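# Carry the carton around a corner onto the taped spot

## Task

Bring the carton around the corner and set it down on the area outlined in yellow tape. It must be upright, lying wholly within the tape with no part over the tape, and must not be toppled or tilted. It must stay there by itself: if the robot is still holding it in place at the end, the task is not complete.

## Robot and tools

ROBOT. TidyBot++: a 0.54 m long, 0.50 m wide, 0.38 m high mobile base on four powered casters, with one seven-joint arm and a two-finger gripper. The shoulder is 0.12 m ahead of the base centre and 0.68 m above the floor. Cameras: base_camera and wrist_camera (the latter looks along the hand). Loose objects may occasionally be nudged by something external.

FRAMES. Base frame: origin on the floor below the base centre, x forward, y left, z up. hand_pose is reported in it and gives the point between the finger pads. The hand's z axis runs out along the fingers, and the fingers close along its y axis. The odometry frame is the base frame as it was when the scene began. base_odometry comes from wheel turns only, so slip looks like travel, and it drifts by a few cm and several degrees over roughly thirty moves. Heading is in radians, positive to the left, from -3.142 to 3.142. base_tilt is in degrees, with forward and right positive. Both carry a fixed bias of about 1 degree.

execute_actions. Arguments: actions (a list holding one action, or empty to just read the state and images) and cameras (a list of base_camera, wrist_camera or all; null or omitted means all, [] means none). An action may contain:
- base: exactly one relative move, counted from the base's last reported position. translate_m is metres forward (+) or back, -2 to 2. strafe_m is metres left (+) or right, -2 to 2. rotate_rad is radians counter-clockwise seen from above (+), -6.3 to 6.3.
- joints: absolute targets by name. joint_1_rad has no angle limit; it swings the whole arm about vertical, with + clockwise from above, opposite to rotate_rad. joint_2_rad (shoulder) runs -2.249 to 2.249. joint_3_rad has no limit. joint_4_rad (elbow) runs -2.579 to 2.579. joint_5_rad has no limit. joint_6_rad (wrist) runs -2.099 to 2.099. joint_7_rad has no limit; with the hand down, + is counter-clockwise from above, and at 1.57 the fingers open to left and right. gripper_pos runs 0 (open) to 1 (closed), and the finger gap is about 85*(1-gripper_pos) mm. Done tolerances are ±0.039 for joints 1-4, ±0.056 for joints 5-7 and ±0.03 for the gripper. Unlimited joints take the shorter way round, so turn them in steps of less than half a turn.
- speeds: optional top speeds for this action only. translate_m and strafe_m take 0.05-0.5 m/s, and rotate_rad takes 0.1-1.57 rad/s. The defaults are the maxima. A base move that would need more than 8.667 s is refused, and no action may last over 15 s.
Base and joint motions start together. An unknown key or out-of-range value refuses the whole call. Anything you leave out may still be driving toward its previous target. After a reported stop, the later calls in the same reply are skipped.

wait: seconds (0 to 10). Returns the state and images with nothing new commanded.
zoom_image: camera (base_camera or wrist_camera) and region [x0, y0, x1, y1] in pixels from the top-left, at most 504x504. It shows detail from that camera's latest full image.
finished_scene: scene (integer, the current scene's number). This is final, so call it only once the carton rests correctly on its own. The result tells you whether it succeeded and gives the next task. If you resume from a summary, first send an empty actions list.

ARM GEOMETRY. The upper arm is 0.42 m, the forearm 0.31 m and the hand 0.31 m. With joint_1_rad=0, joint_3_rad=3.14 and joint_5_rad=0, the arm lies in the base's x-z plane. The segment angles from vertical (+ leaning forward) are then j2, j2-j4 and j2-j4-j6. Reach forward is the sum of length*sin, and height above the shoulder is the sum of length*cos. From 3.14, a + change in joint_3 or joint_5 swings a forward-bent segment to the right. Joint speed is up to 1.39 rad/s (1.22 for joints 5-7). The arm begins folded, hand down, reaching up to 0.08 m past the base front, with the elbow up to 1.15 m high. A downward hand reaches at most about 0.94 m high near the base, and less farther out. Closed fingertips stick about 20 mm beyond the hand point.

RESULT LINES. base_status and joint_status report how each motion ended:
- done: reached target. For the base this only means the wheels turned, so it may have been blocked short.
- off_target: rested away from target and may still push.
- contact_stop / time_out: target dropped and holding in place. A base contact_stop means odometry had arrived and then something pushed the base, and the wheels keep pushing until the next base command.
- joint command not followed, with a cause: the self-collision check held back the arm targets (the gripper still moves). not_followed joints may be retried on later actions.
on_its_own lists uncommanded motion. motor_effort is given in % of maximum, with the action's peak in brackets; it has a fixed bias plus noise. With gripper 1, done means nothing is held and off_target means something was gripped at the width shown. Motor temperatures are listed per arm joint. ARM HIT means the arm struck the base or itself.

ACCURACY. Friction leaves joints slightly off even when they report done, and hand_pose itself can be 1-2 cm wrong, so trust the images. To correct, send each joint its last command plus (desired minus read). A held load makes the arm sag. Never command a joint to its read angle while holding something, because the arm sinks further.

AVOID. No check keeps the arm off the base. Do not drive while the arm is snagged on something higher than about 0.8 m, because the robot can tip. Sideways force on a raised hand can lift wheels. A blocked base pushes hard until it times out. Torque sensor limits are 104.5 N m for joints 1-4 and 51.3 N m for joints 5-7, with warnings at 56.7 and 29.4. Reaching a limit freezes the arm and gripper for 10 s and skips the rest of the call while the base keeps going. Motors heat while holding a load, even during your thinking. A MOTOR HOT line appears at 60 °C, and at 75 °C the arm sinks with an OVER-TEMPERATURE FAULT (limit_stop_at_motor_heat); resend the targets after it. Avoid drops, slams, hard pushes, and tipping or tilting the carton. The simulation keeps running between replies with the last command held.

Each tool is called after "Call:" as name(argument=value, ...) on one line, values as JSON.

## Session

Call:
execute_actions(actions=[])

Scene clock: 0.00 s.
Motor temperatures (°C, as the motors report them): [28 24 25 27 31 29 31]
base_odometry: x=+0.000 y=+0.000 heading=+0.000 (m, m, rad; odometry frame)
base_tilt: forward=+0.0 right=-0.3 (deg)
base_status: not commanded
joint_positions: joint_1_rad=+0.002 joint_2_rad=-0.376 joint_3_rad=+3.130 joint_4_rad=-2.535 joint_5_rad=+0.028 joint_6_rad=-0.874 joint_7_rad=+1.559 gripper_pos=+0.000
joint_status: not commanded
motor_effort: joint_1_rad=+0 joint_2_rad=+1 joint_3_rad=+0 joint_4_rad=+12 joint_5_rad=+1 joint_6_rad=-1 joint_7_rad=-1 (%)
hand_pose: x=+0.2595 y=-0.0047 z=+0.5892 quat_wxyz=(+0.013, +0.998, +0.007, +0.054) (m; base frame)
pictures: base_camera, wrist_camera
Images, in order (width x height): base_camera 644x364, wrist_camera 644x476.

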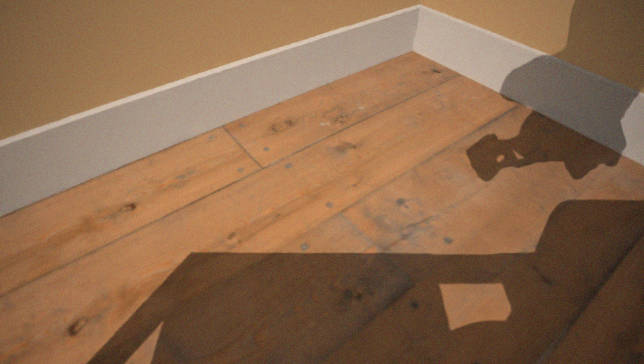

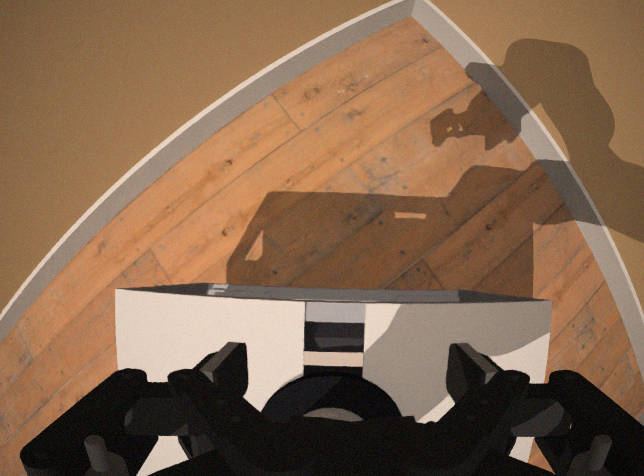

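Call:
execute_actions(actions=[{"base":{"rotate_rad":2.6},"joints":{"joint_6_rad":0.0}}])

Scene clock: 4.23 s.
Motor temperatures (°C, as the motors report them): [28 24 25 27 31 29 31]
base_odometry: x=+0.000 y=+0.000 heading=+2.599 (m, m, rad; odometry frame)
base_tilt: forward=+0.0 right=-0.3 (deg)
base_status: done
joint_positions: joint_1_rad=+0.002 joint_2_rad=-0.376 joint_3_rad=+3.130 joint_4_rad=-2.532 joint_5_rad=+0.028 joint_6_rad=-0.001 joint_7_rad=+1.559 gripper_pos=+0.000
joint_status: all done
motor_effort: joint_1_rad=-1(1) joint_2_rad=-4(5) joint_3_rad=+0(1) joint_4_rad=+21(21) joint_5_rad=+1(1) joint_6_rad=+6(6) joint_7_rad=-1(1) (%)
hand_pose: x=+0.4856 y=+0.0046 z=+0.7271 quat_wxyz=(+0.004, +0.881, +0.012, +0.472) (m; base frame)
pictures: base_camera, wrist_camera
Images, in order (width x height): base_camera 644x364, wrist_camera 644x476.

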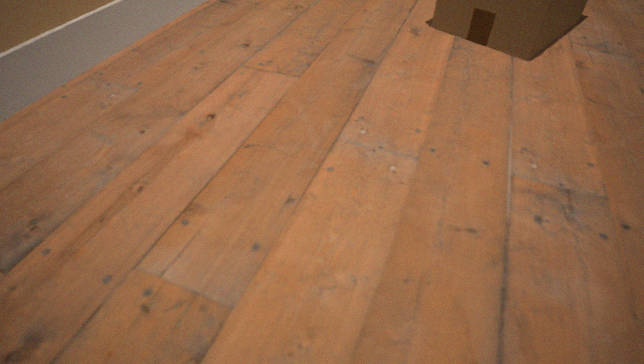

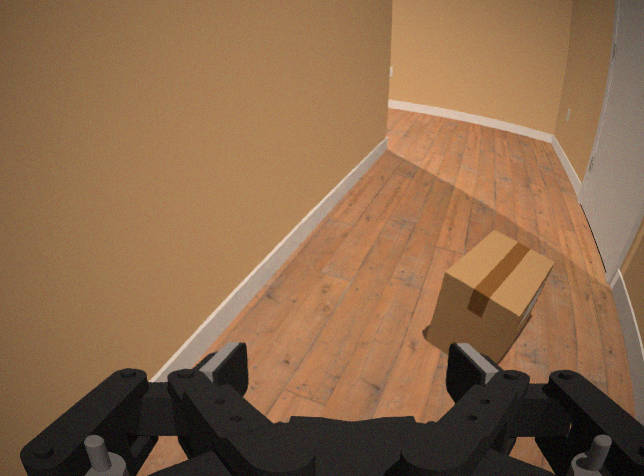

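Call:
execute_actions(actions=[{"base":{"rotate_rad":-0.45},"joints":{"joint_6_rad":-0.3}}])

Call:
execute_actions(actions=[{"base":{"translate_m":0.5}}])

Scene clock: 7.33 s.
Motor temperatures (°C, as the motors report them): [28 24 25 27 31 29 31]
base_odometry: x=+0.000 y=+0.000 heading=+2.150 (m, m, rad; odometry frame)
base_tilt: forward=+0.0 right=-0.3 (deg)
base_status: done
joint_positions: joint_1_rad=+0.002 joint_2_rad=-0.376 joint_3_rad=+3.130 joint_4_rad=-2.538 joint_5_rad=+0.028 joint_6_rad=-0.296 joint_7_rad=+1.559 gripper_pos=+0.000
joint_status: all done
motor_effort: joint_1_rad=-1(0) joint_2_rad=-4(4) joint_3_rad=+0(1) joint_4_rad=+20(22) joint_5_rad=+0(1) joint_6_rad=+5(6) joint_7_rad=-1(1) (%)
hand_pose: x=+0.4220 y=+0.0012 z=+0.6566 quat_wxyz=(+0.007, +0.942, +0.010, +0.335) (m; base frame)
pictures: base_camera, wrist_camera
Images, in order (width x height): base_camera 644x364, wrist_camera 644x476.

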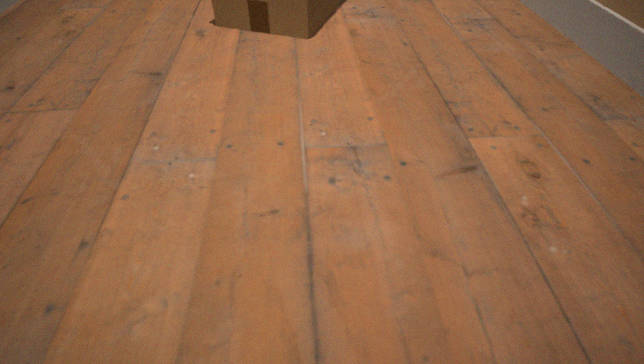

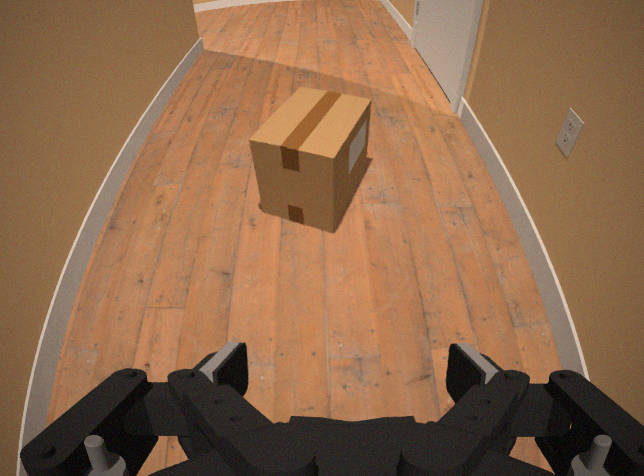

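Scene clock: 9.63 s.
Motor temperatures (°C, as the motors report them): [28 24 25 27 31 29 31]
base_odometry: x=-0.274 y=+0.419 heading=+2.150 (m, m, rad; odometry frame)
base_tilt: forward=+0.0 right=-0.3 (deg)
base_status: done
joint_positions: joint_1_rad=+0.002 joint_2_rad=-0.375 joint_3_rad=+3.130 joint_4_rad=-2.538 joint_5_rad=+0.028 joint_6_rad=-0.296 joint_7_rad=+1.559 gripper_pos=+0.000
joint_status: not commanded
motor_effort: joint_1_rad=-1(1) joint_2_rad=-4(6) joint_3_rad=+0(0) joint_4_rad=+19(21) joint_5_rad=+1(1) joint_6_rad=+4(5) joint_7_rad=-1(1) (%)
hand_pose: x=+0.4220 y=+0.0012 z=+0.6563 quat_wxyz=(+0.007, +0.942, +0.010, +0.335) (m; base frame)
pictures: base_camera, wrist_camera
Images, in order (width x height): base_camera 644x364, wrist_camera 644x476.

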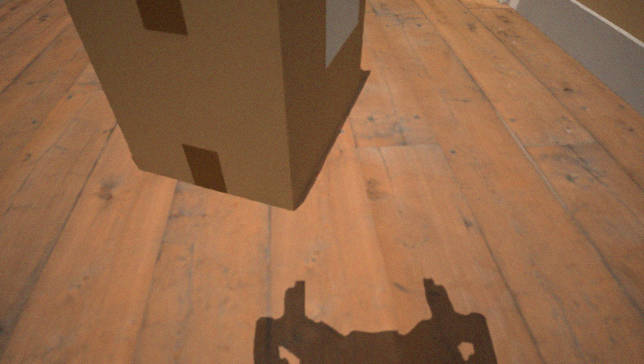

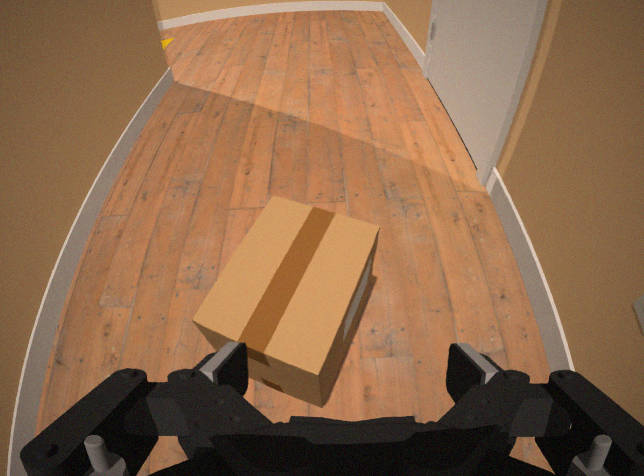

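Call:
execute_actions(actions=[{"base":{"rotate_rad":0.07}}], cameras=[])

Call:
execute_actions(actions=[{"base":{"translate_m":0.8},"speeds":{"translate_m":0.15}}])

Call:
execute_actions(actions=[{"base":{"translate_m":0.8},"speeds":{"translate_m":0.25},"joints":{"joint_1_rad":-0.6}}])

Scene clock: 13.53 s.
Motor temperatures (°C, as the motors report them): [28 24 25 27 31 29 31]
base_odometry: x=-0.274 y=+0.419 heading=+2.220 (m, m, rad; odometry frame)
base_tilt: forward=+0.0 right=-0.3 (deg)
base_status: done
joint_positions: joint_1_rad=+0.002 joint_2_rad=-0.375 joint_3_rad=+3.130 joint_4_rad=-2.538 joint_5_rad=+0.028 joint_6_rad=-0.296 joint_7_rad=+1.559 gripper_pos=+0.000
joint_status: not commanded
motor_effort: joint_1_rad=-1(0) joint_2_rad=-3(4) joint_3_rad=+0(1) joint_4_rad=+20(20) joint_5_rad=+0(0) joint_6_rad=+5(5) joint_7_rad=-1(1) (%)
hand_pose: x=+0.4220 y=+0.0012 z=+0.6563 quat_wxyz=(+0.007, +0.942, +0.010, +0.335) (m; base frame)
pictures: none
No camera images: the call's "cameras" was empty. Leave "cameras" out to get every camera's image.

Scene clock: 19.47 s.
Motor temperatures (°C, as the motors report them): [28 24 25 27 31 29 31]
base_odometry: x=-0.758 y=+1.056 heading=+2.220 (m, m, rad; odometry frame)
base_tilt: forward=+0.0 right=-0.3 (deg)
base_status: done
joint_positions: joint_1_rad=+0.002 joint_2_rad=-0.375 joint_3_rad=+3.130 joint_4_rad=-2.538 joint_5_rad=+0.028 joint_6_rad=-0.296 joint_7_rad=+1.559 gripper_pos=+0.000
joint_status: not commanded
motor_effort: joint_1_rad=-1(0) joint_2_rad=-4(5) joint_3_rad=+0(0) joint_4_rad=+19(21) joint_5_rad=+1(0) joint_6_rad=+5(5) joint_7_rad=-1(1) (%)
hand_pose: x=+0.4220 y=+0.0012 z=+0.6563 quat_wxyz=(+0.007, +0.942, +0.010, +0.335) (m; base frame)
pictures: base_camera, wrist_camera
Images, in order (width x height): base_camera 644x364, wrist_camera 644x476.

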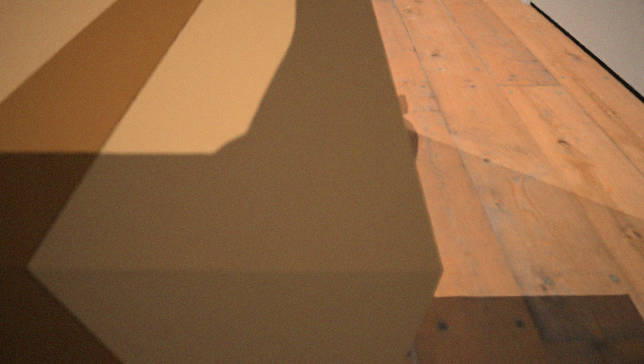

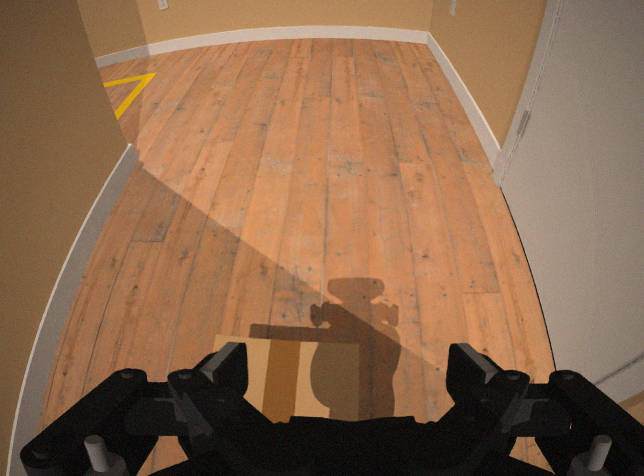

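Scene clock: 23.47 s.
Motor temperatures (°C, as the motors report them): [28 24 25 27 31 29 31]
base_odometry: x=-1.242 y=+1.693 heading=+2.220 (m, m, rad; odometry frame)
base_tilt: forward=+0.0 right=-0.3 (deg)
base_status: done
joint_positions: joint_1_rad=-0.590 joint_2_rad=-0.375 joint_3_rad=+3.130 joint_4_rad=-2.538 joint_5_rad=+0.028 joint_6_rad=-0.296 joint_7_rad=+1.559 gripper_pos=+0.000
joint_status: all done
motor_effort: joint_1_rad=-1(1) joint_2_rad=-4(5) joint_3_rad=-1(0) joint_4_rad=+20(21) joint_5_rad=+0(1) joint_6_rad=+5(5) joint_7_rad=-1(1) (%)
hand_pose: x=+0.3697 y=+0.1702 z=+0.6564 quat_wxyz=(-0.091, +0.898, +0.285, +0.322) (m; base frame)
pictures: base_camera, wrist_camera
Images, in order (width x height): base_camera 644x364, wrist_camera 644x476.

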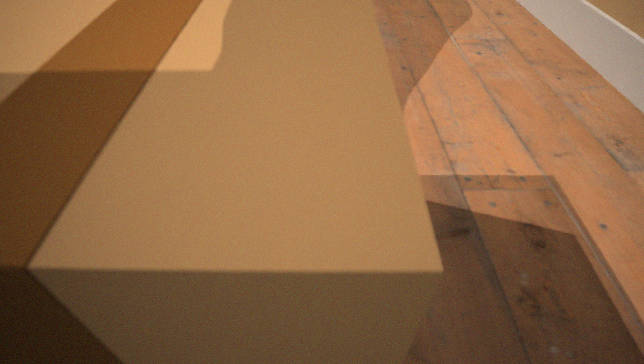

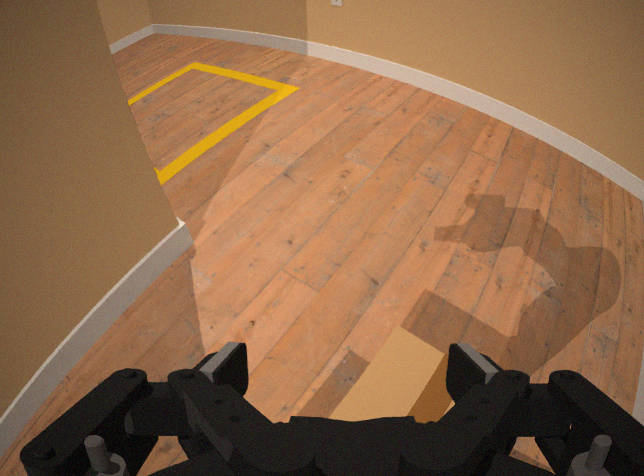

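Call:
execute_actions(actions=[{"base":{"translate_m":0.6},"speeds":{"translate_m":0.25},"joints":{"joint_1_rad":-1.0}}])

Scene clock: 28.77 s.
Motor temperatures (°C, as the motors report them): [28 24 25 27 31 29 31]
base_odometry: x=-1.605 y=+2.171 heading=+2.220 (m, m, rad; odometry frame)
base_tilt: forward=+0.0 right=-0.3 (deg)
base_status: done
joint_positions: joint_1_rad=-0.990 joint_2_rad=-0.375 joint_3_rad=+3.130 joint_4_rad=-2.538 joint_5_rad=+0.028 joint_6_rad=-0.296 joint_7_rad=+1.559 gripper_pos=+0.000
joint_status: all done
motor_effort: joint_1_rad=+0(1) joint_2_rad=-3(4) joint_3_rad=+0(0) joint_4_rad=+20(21) joint_5_rad=+1(1) joint_6_rad=+4(4) joint_7_rad=-2(1) (%)
hand_pose: x=+0.2836 y=+0.2544 z=+0.6564 quat_wxyz=(-0.153, +0.824, +0.458, +0.298) (m; base frame)
pictures: base_camera, wrist_camera
Images, in order (width x height): base_camera 644x364, wrist_camera 644x476.

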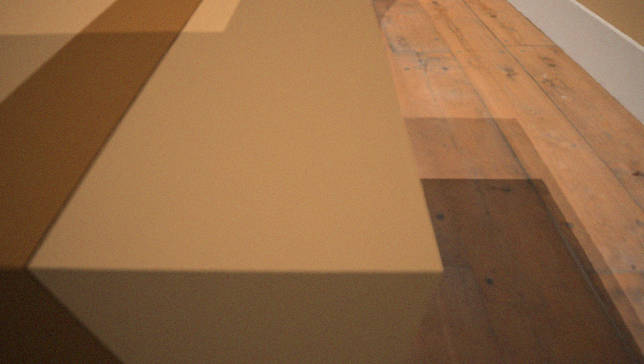

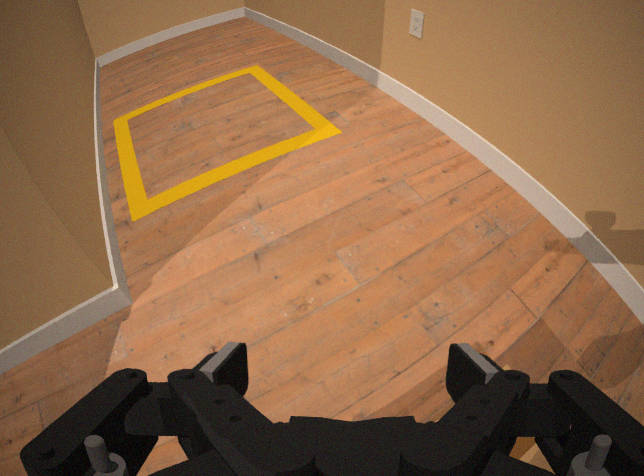

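Call:
execute_actions(actions=[{"base":{"translate_m":0.1},"speeds":{"translate_m":0.2}}], cameras=[])

Call:
execute_actions(actions=[{"base":{"translate_m":-0.04}}], cameras=[])

Call:
execute_actions(actions=[{"base":{"strafe_m":-0.3},"joints":{"joint_1_rad":-0.3,"joint_6_rad":-0.6}}])

Scene clock: 32.80 s.
Motor temperatures (°C, as the motors report them): [28 24 25 27 31 29 31]
base_odometry: x=-1.666 y=+2.250 heading=+2.221 (m, m, rad; odometry frame)
base_tilt: forward=+0.0 right=-0.3 (deg)
base_status: done
joint_positions: joint_1_rad=-0.990 joint_2_rad=-0.375 joint_3_rad=+3.130 joint_4_rad=-2.538 joint_5_rad=+0.028 joint_6_rad=-0.296 joint_7_rad=+1.559 gripper_pos=+0.000
joint_status: not commanded
motor_effort: joint_1_rad=-1(0) joint_2_rad=-3(4) joint_3_rad=+0(1) joint_4_rad=+20(20) joint_5_rad=+1(1) joint_6_rad=+5(4) joint_7_rad=-1(1) (%)
hand_pose: x=+0.2836 y=+0.2544 z=+0.6564 quat_wxyz=(-0.153, +0.824, +0.458, +0.298) (m; base frame)
pictures: none
No camera images: the call's "cameras" was empty. Leave "cameras" out to get every camera's image.

Scene clock: 33.67 s.
Motor temperatures (°C, as the motors report them): [28 24 25 27 31 29 31]
base_odometry: x=-1.642 y=+2.218 heading=+2.221 (m, m, rad; odometry frame)
base_tilt: forward=+0.0 right=-0.3 (deg)
base_status: done
joint_positions: joint_1_rad=-0.990 joint_2_rad=-0.375 joint_3_rad=+3.130 joint_4_rad=-2.538 joint_5_rad=+0.028 joint_6_rad=-0.296 joint_7_rad=+1.559 gripper_pos=+0.000
joint_status: not commanded
motor_effort: joint_1_rad=-1(1) joint_2_rad=-3(5) joint_3_rad=+0(1) joint_4_rad=+20(20) joint_5_rad=+1(2) joint_6_rad=+4(4) joint_7_rad=-1(1) (%)
hand_pose: x=+0.2836 y=+0.2544 z=+0.6564 quat_wxyz=(-0.153, +0.824, +0.458, +0.298) (m; base frame)
pictures: none
No camera images: the call's "cameras" was empty. Leave "cameras" out to get every camera's image.

Scene clock: 37.43 s.
Motor temperatures (°C, as the motors report them): [28 24 25 27 31 29 31]
base_odometry: x=-1.406 y=+2.397 heading=+2.221 (m, m, rad; odometry frame)
base_tilt: forward=+0.0 right=-0.3 (deg)
base_status: strafe_m time_out (by the wheels' count: -0.296 of -0.300)
joint_positions: joint_1_rad=-0.310 joint_2_rad=-0.375 joint_3_rad=+3.130 joint_4_rad=-2.538 joint_5_rad=+0.029 joint_6_rad=-0.579 joint_7_rad=+1.559 gripper_pos=+0.000
joint_status: all done
motor_effort: joint_1_rad=-1(1) joint_2_rad=-2(6) joint_3_rad=+0(2) joint_4_rad=+18(20) joint_5_rad=+1(1) joint_6_rad=+3(4) joint_7_rad=-1(1) (%)
hand_pose: x=+0.3364 y=+0.0682 z=+0.6113 quat_wxyz=(-0.021, +0.967, +0.161, +0.198) (m; base frame)
pictures: base_camera, wrist_camera
Images, in order (width x height): base_camera 644x364, wrist_camera 644x476.

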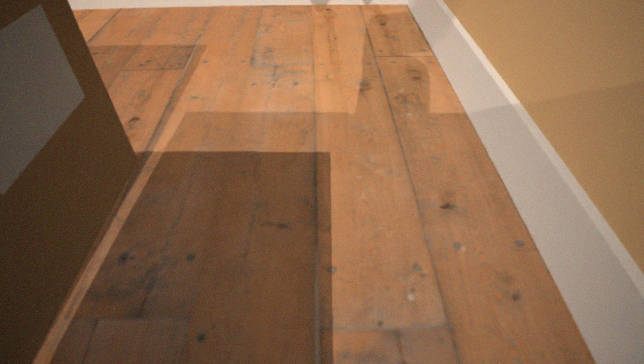

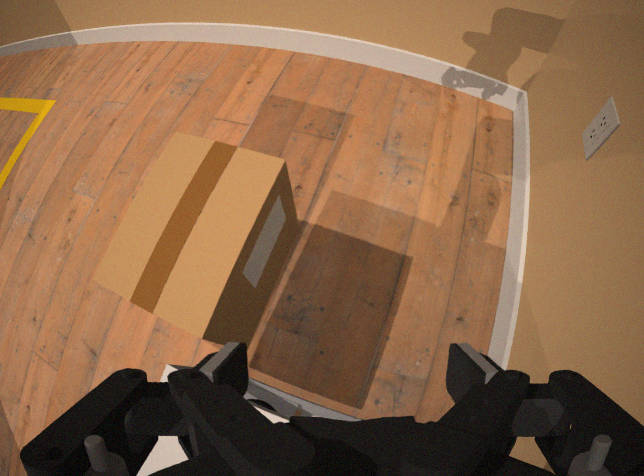

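Call:
execute_actions(actions=[{"base":{"translate_m":0.2},"speeds":{"translate_m":0.15},"joints":{"joint_1_rad":-0.8}}])

Scene clock: 42.23 s.
Motor temperatures (°C, as the motors report them): [28 24 25 27 31 29 31]
base_odometry: x=-1.528 y=+2.557 heading=+2.222 (m, m, rad; odometry frame)
base_tilt: forward=+0.0 right=-0.3 (deg)
base_status: done
joint_positions: joint_1_rad=-0.790 joint_2_rad=-0.375 joint_3_rad=+3.130 joint_4_rad=-2.537 joint_5_rad=+0.028 joint_6_rad=-0.581 joint_7_rad=+1.559 gripper_pos=+0.000
joint_status: all done
motor_effort: joint_1_rad=-1(1) joint_2_rad=-2(6) joint_3_rad=+0(1) joint_4_rad=+18(20) joint_5_rad=+1(1) joint_6_rad=+4(3) joint_7_rad=-1(1) (%)
hand_pose: x=+0.2801 y=+0.1605 z=+0.6111 quat_wxyz=(-0.067, +0.901, +0.386, +0.186) (m; base frame)
pictures: base_camera, wrist_camera
Images, in order (width x height): base_camera 644x364, wrist_camera 644x476.

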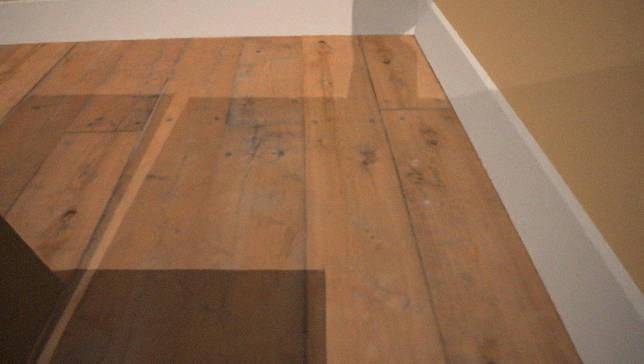

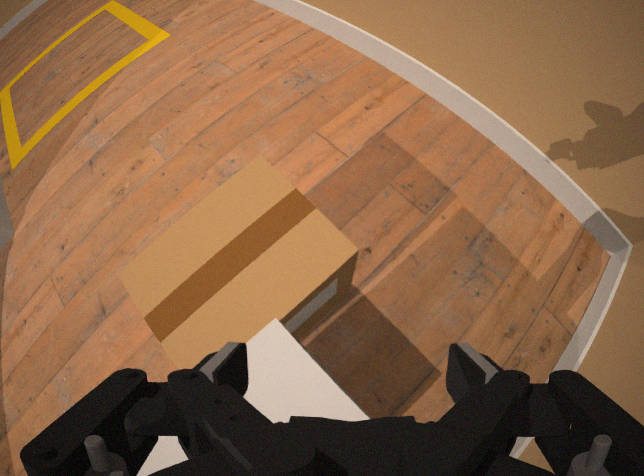

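Clear.

Call:
execute_actions(actions=[{"base":{"translate_m":0.29},"speeds":{"translate_m":0.2},"joints":{"joint_1_rad":-1.57}}], cameras=["wrist_camera"])

Call:
execute_actions(actions=[{"base":{"strafe_m":0.7},"speeds":{"strafe_m":0.25}}], cameras=["wrist_camera"])

Scene clock: 47.10 s.
Motor temperatures (°C, as the motors report them): [28 24 25 27 31 29 31]
base_odometry: x=-1.703 y=+2.787 heading=+2.222 (m, m, rad; odometry frame)
base_tilt: forward=+0.0 right=-0.3 (deg)
base_status: done
joint_positions: joint_1_rad=-1.559 joint_2_rad=-0.375 joint_3_rad=+3.130 joint_4_rad=-2.537 joint_5_rad=+0.028 joint_6_rad=-0.581 joint_7_rad=+1.559 gripper_pos=+0.000
joint_status: all done
motor_effort: joint_1_rad=-1(1) joint_2_rad=-2(3) joint_3_rad=-1(0) joint_4_rad=+18(19) joint_5_rad=+1(0) joint_6_rad=+3(2) joint_7_rad=-1(1) (%)
hand_pose: x=+0.1231 y=+0.2274 z=+0.6111 quat_wxyz=(-0.132, +0.690, +0.696, +0.148) (m; base frame)
pictures: wrist_camera
Images, in order (width x height): wrist_camera 644x476.

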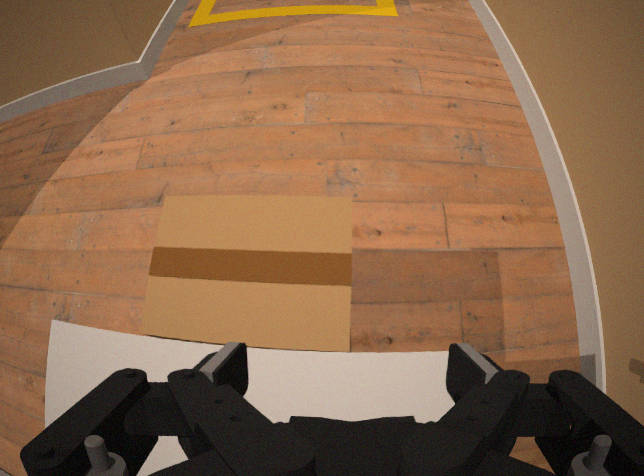

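Scene clock: 50.73 s.
Motor temperatures (°C, as the motors report them): [28 24 25 27 31 29 31]
base_odometry: x=-2.260 y=+2.362 heading=+2.222 (m, m, rad; odometry frame)
base_tilt: forward=+0.0 right=-0.3 (deg)
base_status: done
joint_positions: joint_1_rad=-1.559 joint_2_rad=-0.375 joint_3_rad=+3.130 joint_4_rad=-2.537 joint_5_rad=+0.028 joint_6_rad=-0.582 joint_7_rad=+1.559 gripper_pos=+0.000
joint_status: not commanded
motor_effort: joint_1_rad=-1(1) joint_2_rad=-3(4) joint_3_rad=+0(0) joint_4_rad=+18(20) joint_5_rad=+1(1) joint_6_rad=+3(3) joint_7_rad=-2(1) (%)
hand_pose: x=+0.1231 y=+0.2272 z=+0.6110 quat_wxyz=(-0.132, +0.690, +0.696, +0.147) (m; base frame)
pictures: wrist_camera
Images, in order (width x height): wrist_camera 644x476.

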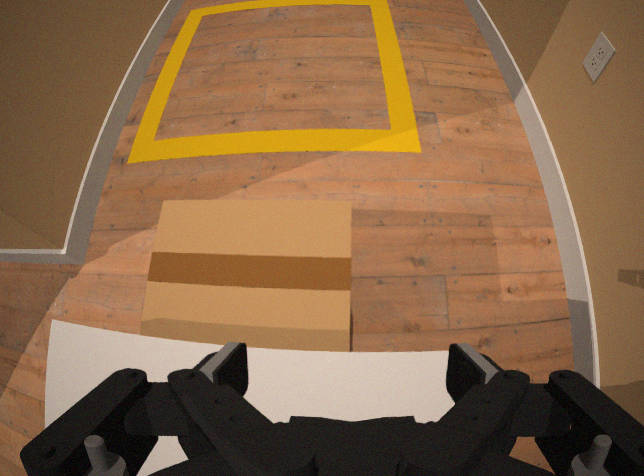

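Call:
execute_actions(actions=[{"base":{"strafe_m":0.68},"speeds":{"strafe_m":0.25}}], cameras=["wrist_camera"])

Call:
execute_actions(actions=[{"base":{"strafe_m":-0.3}}], cameras=["wrist_camera"])

Scene clock: 56.37 s.
Motor temperatures (°C, as the motors report them): [28 24 25 27 31 29 31]
base_odometry: x=-2.801 y=+1.950 heading=+2.222 (m, m, rad; odometry frame)
base_tilt: forward=+0.0 right=-0.3 (deg)
base_status: done
joint_positions: joint_1_rad=-1.559 joint_2_rad=-0.375 joint_3_rad=+3.130 joint_4_rad=-2.537 joint_5_rad=+0.028 joint_6_rad=-0.582 joint_7_rad=+1.559 gripper_pos=+0.000
joint_status: not commanded
motor_effort: joint_1_rad=-1(1) joint_2_rad=-1(4) joint_3_rad=+0(0) joint_4_rad=+19(19) joint_5_rad=+1(1) joint_6_rad=+4(3) joint_7_rad=-1(1) (%)
hand_pose: x=+0.1231 y=+0.2272 z=+0.6110 quat_wxyz=(-0.132, +0.690, +0.696, +0.147) (m; base frame)
pictures: wrist_camera
Images, in order (width x height): wrist_camera 644x476.

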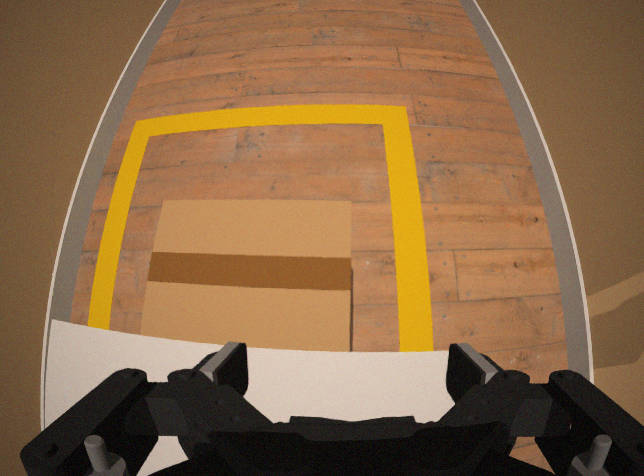

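Scene clock: 58.37 s.
Motor temperatures (°C, as the motors report them): [28 24 25 27 31 29 31]
base_odometry: x=-2.562 y=+2.132 heading=+2.223 (m, m, rad; odometry frame)
base_tilt: forward=+0.0 right=-0.3 (deg)
base_status: done
joint_positions: joint_1_rad=-1.559 joint_2_rad=-0.377 joint_3_rad=+3.130 joint_4_rad=-2.537 joint_5_rad=+0.028 joint_6_rad=-0.583 joint_7_rad=+1.559 gripper_pos=+0.000
joint_status: not commanded
motor_effort: joint_1_rad=-1(1) joint_2_rad=-2(5) joint_3_rad=+0(0) joint_4_rad=+19(20) joint_5_rad=+0(1) joint_6_rad=+2(4) joint_7_rad=-1(2) (%)
hand_pose: x=+0.1231 y=+0.2274 z=+0.6116 quat_wxyz=(-0.133, +0.690, +0.696, +0.148) (m; base frame)
pictures: wrist_camera
Images, in order (width x height): wrist_camera 644x476.

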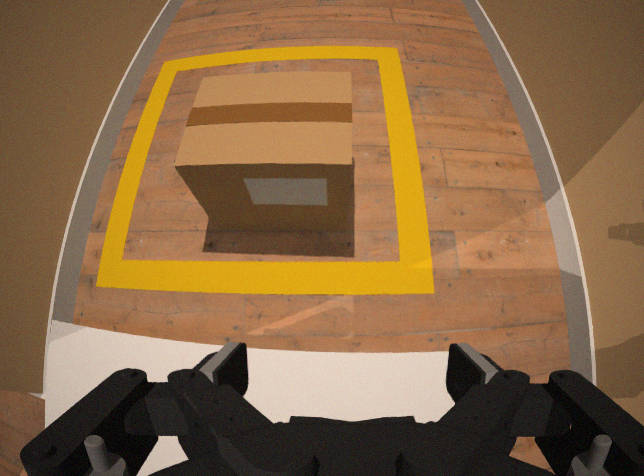

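Call:
finished_scene(scene=1)

The scene is finished: the task was done.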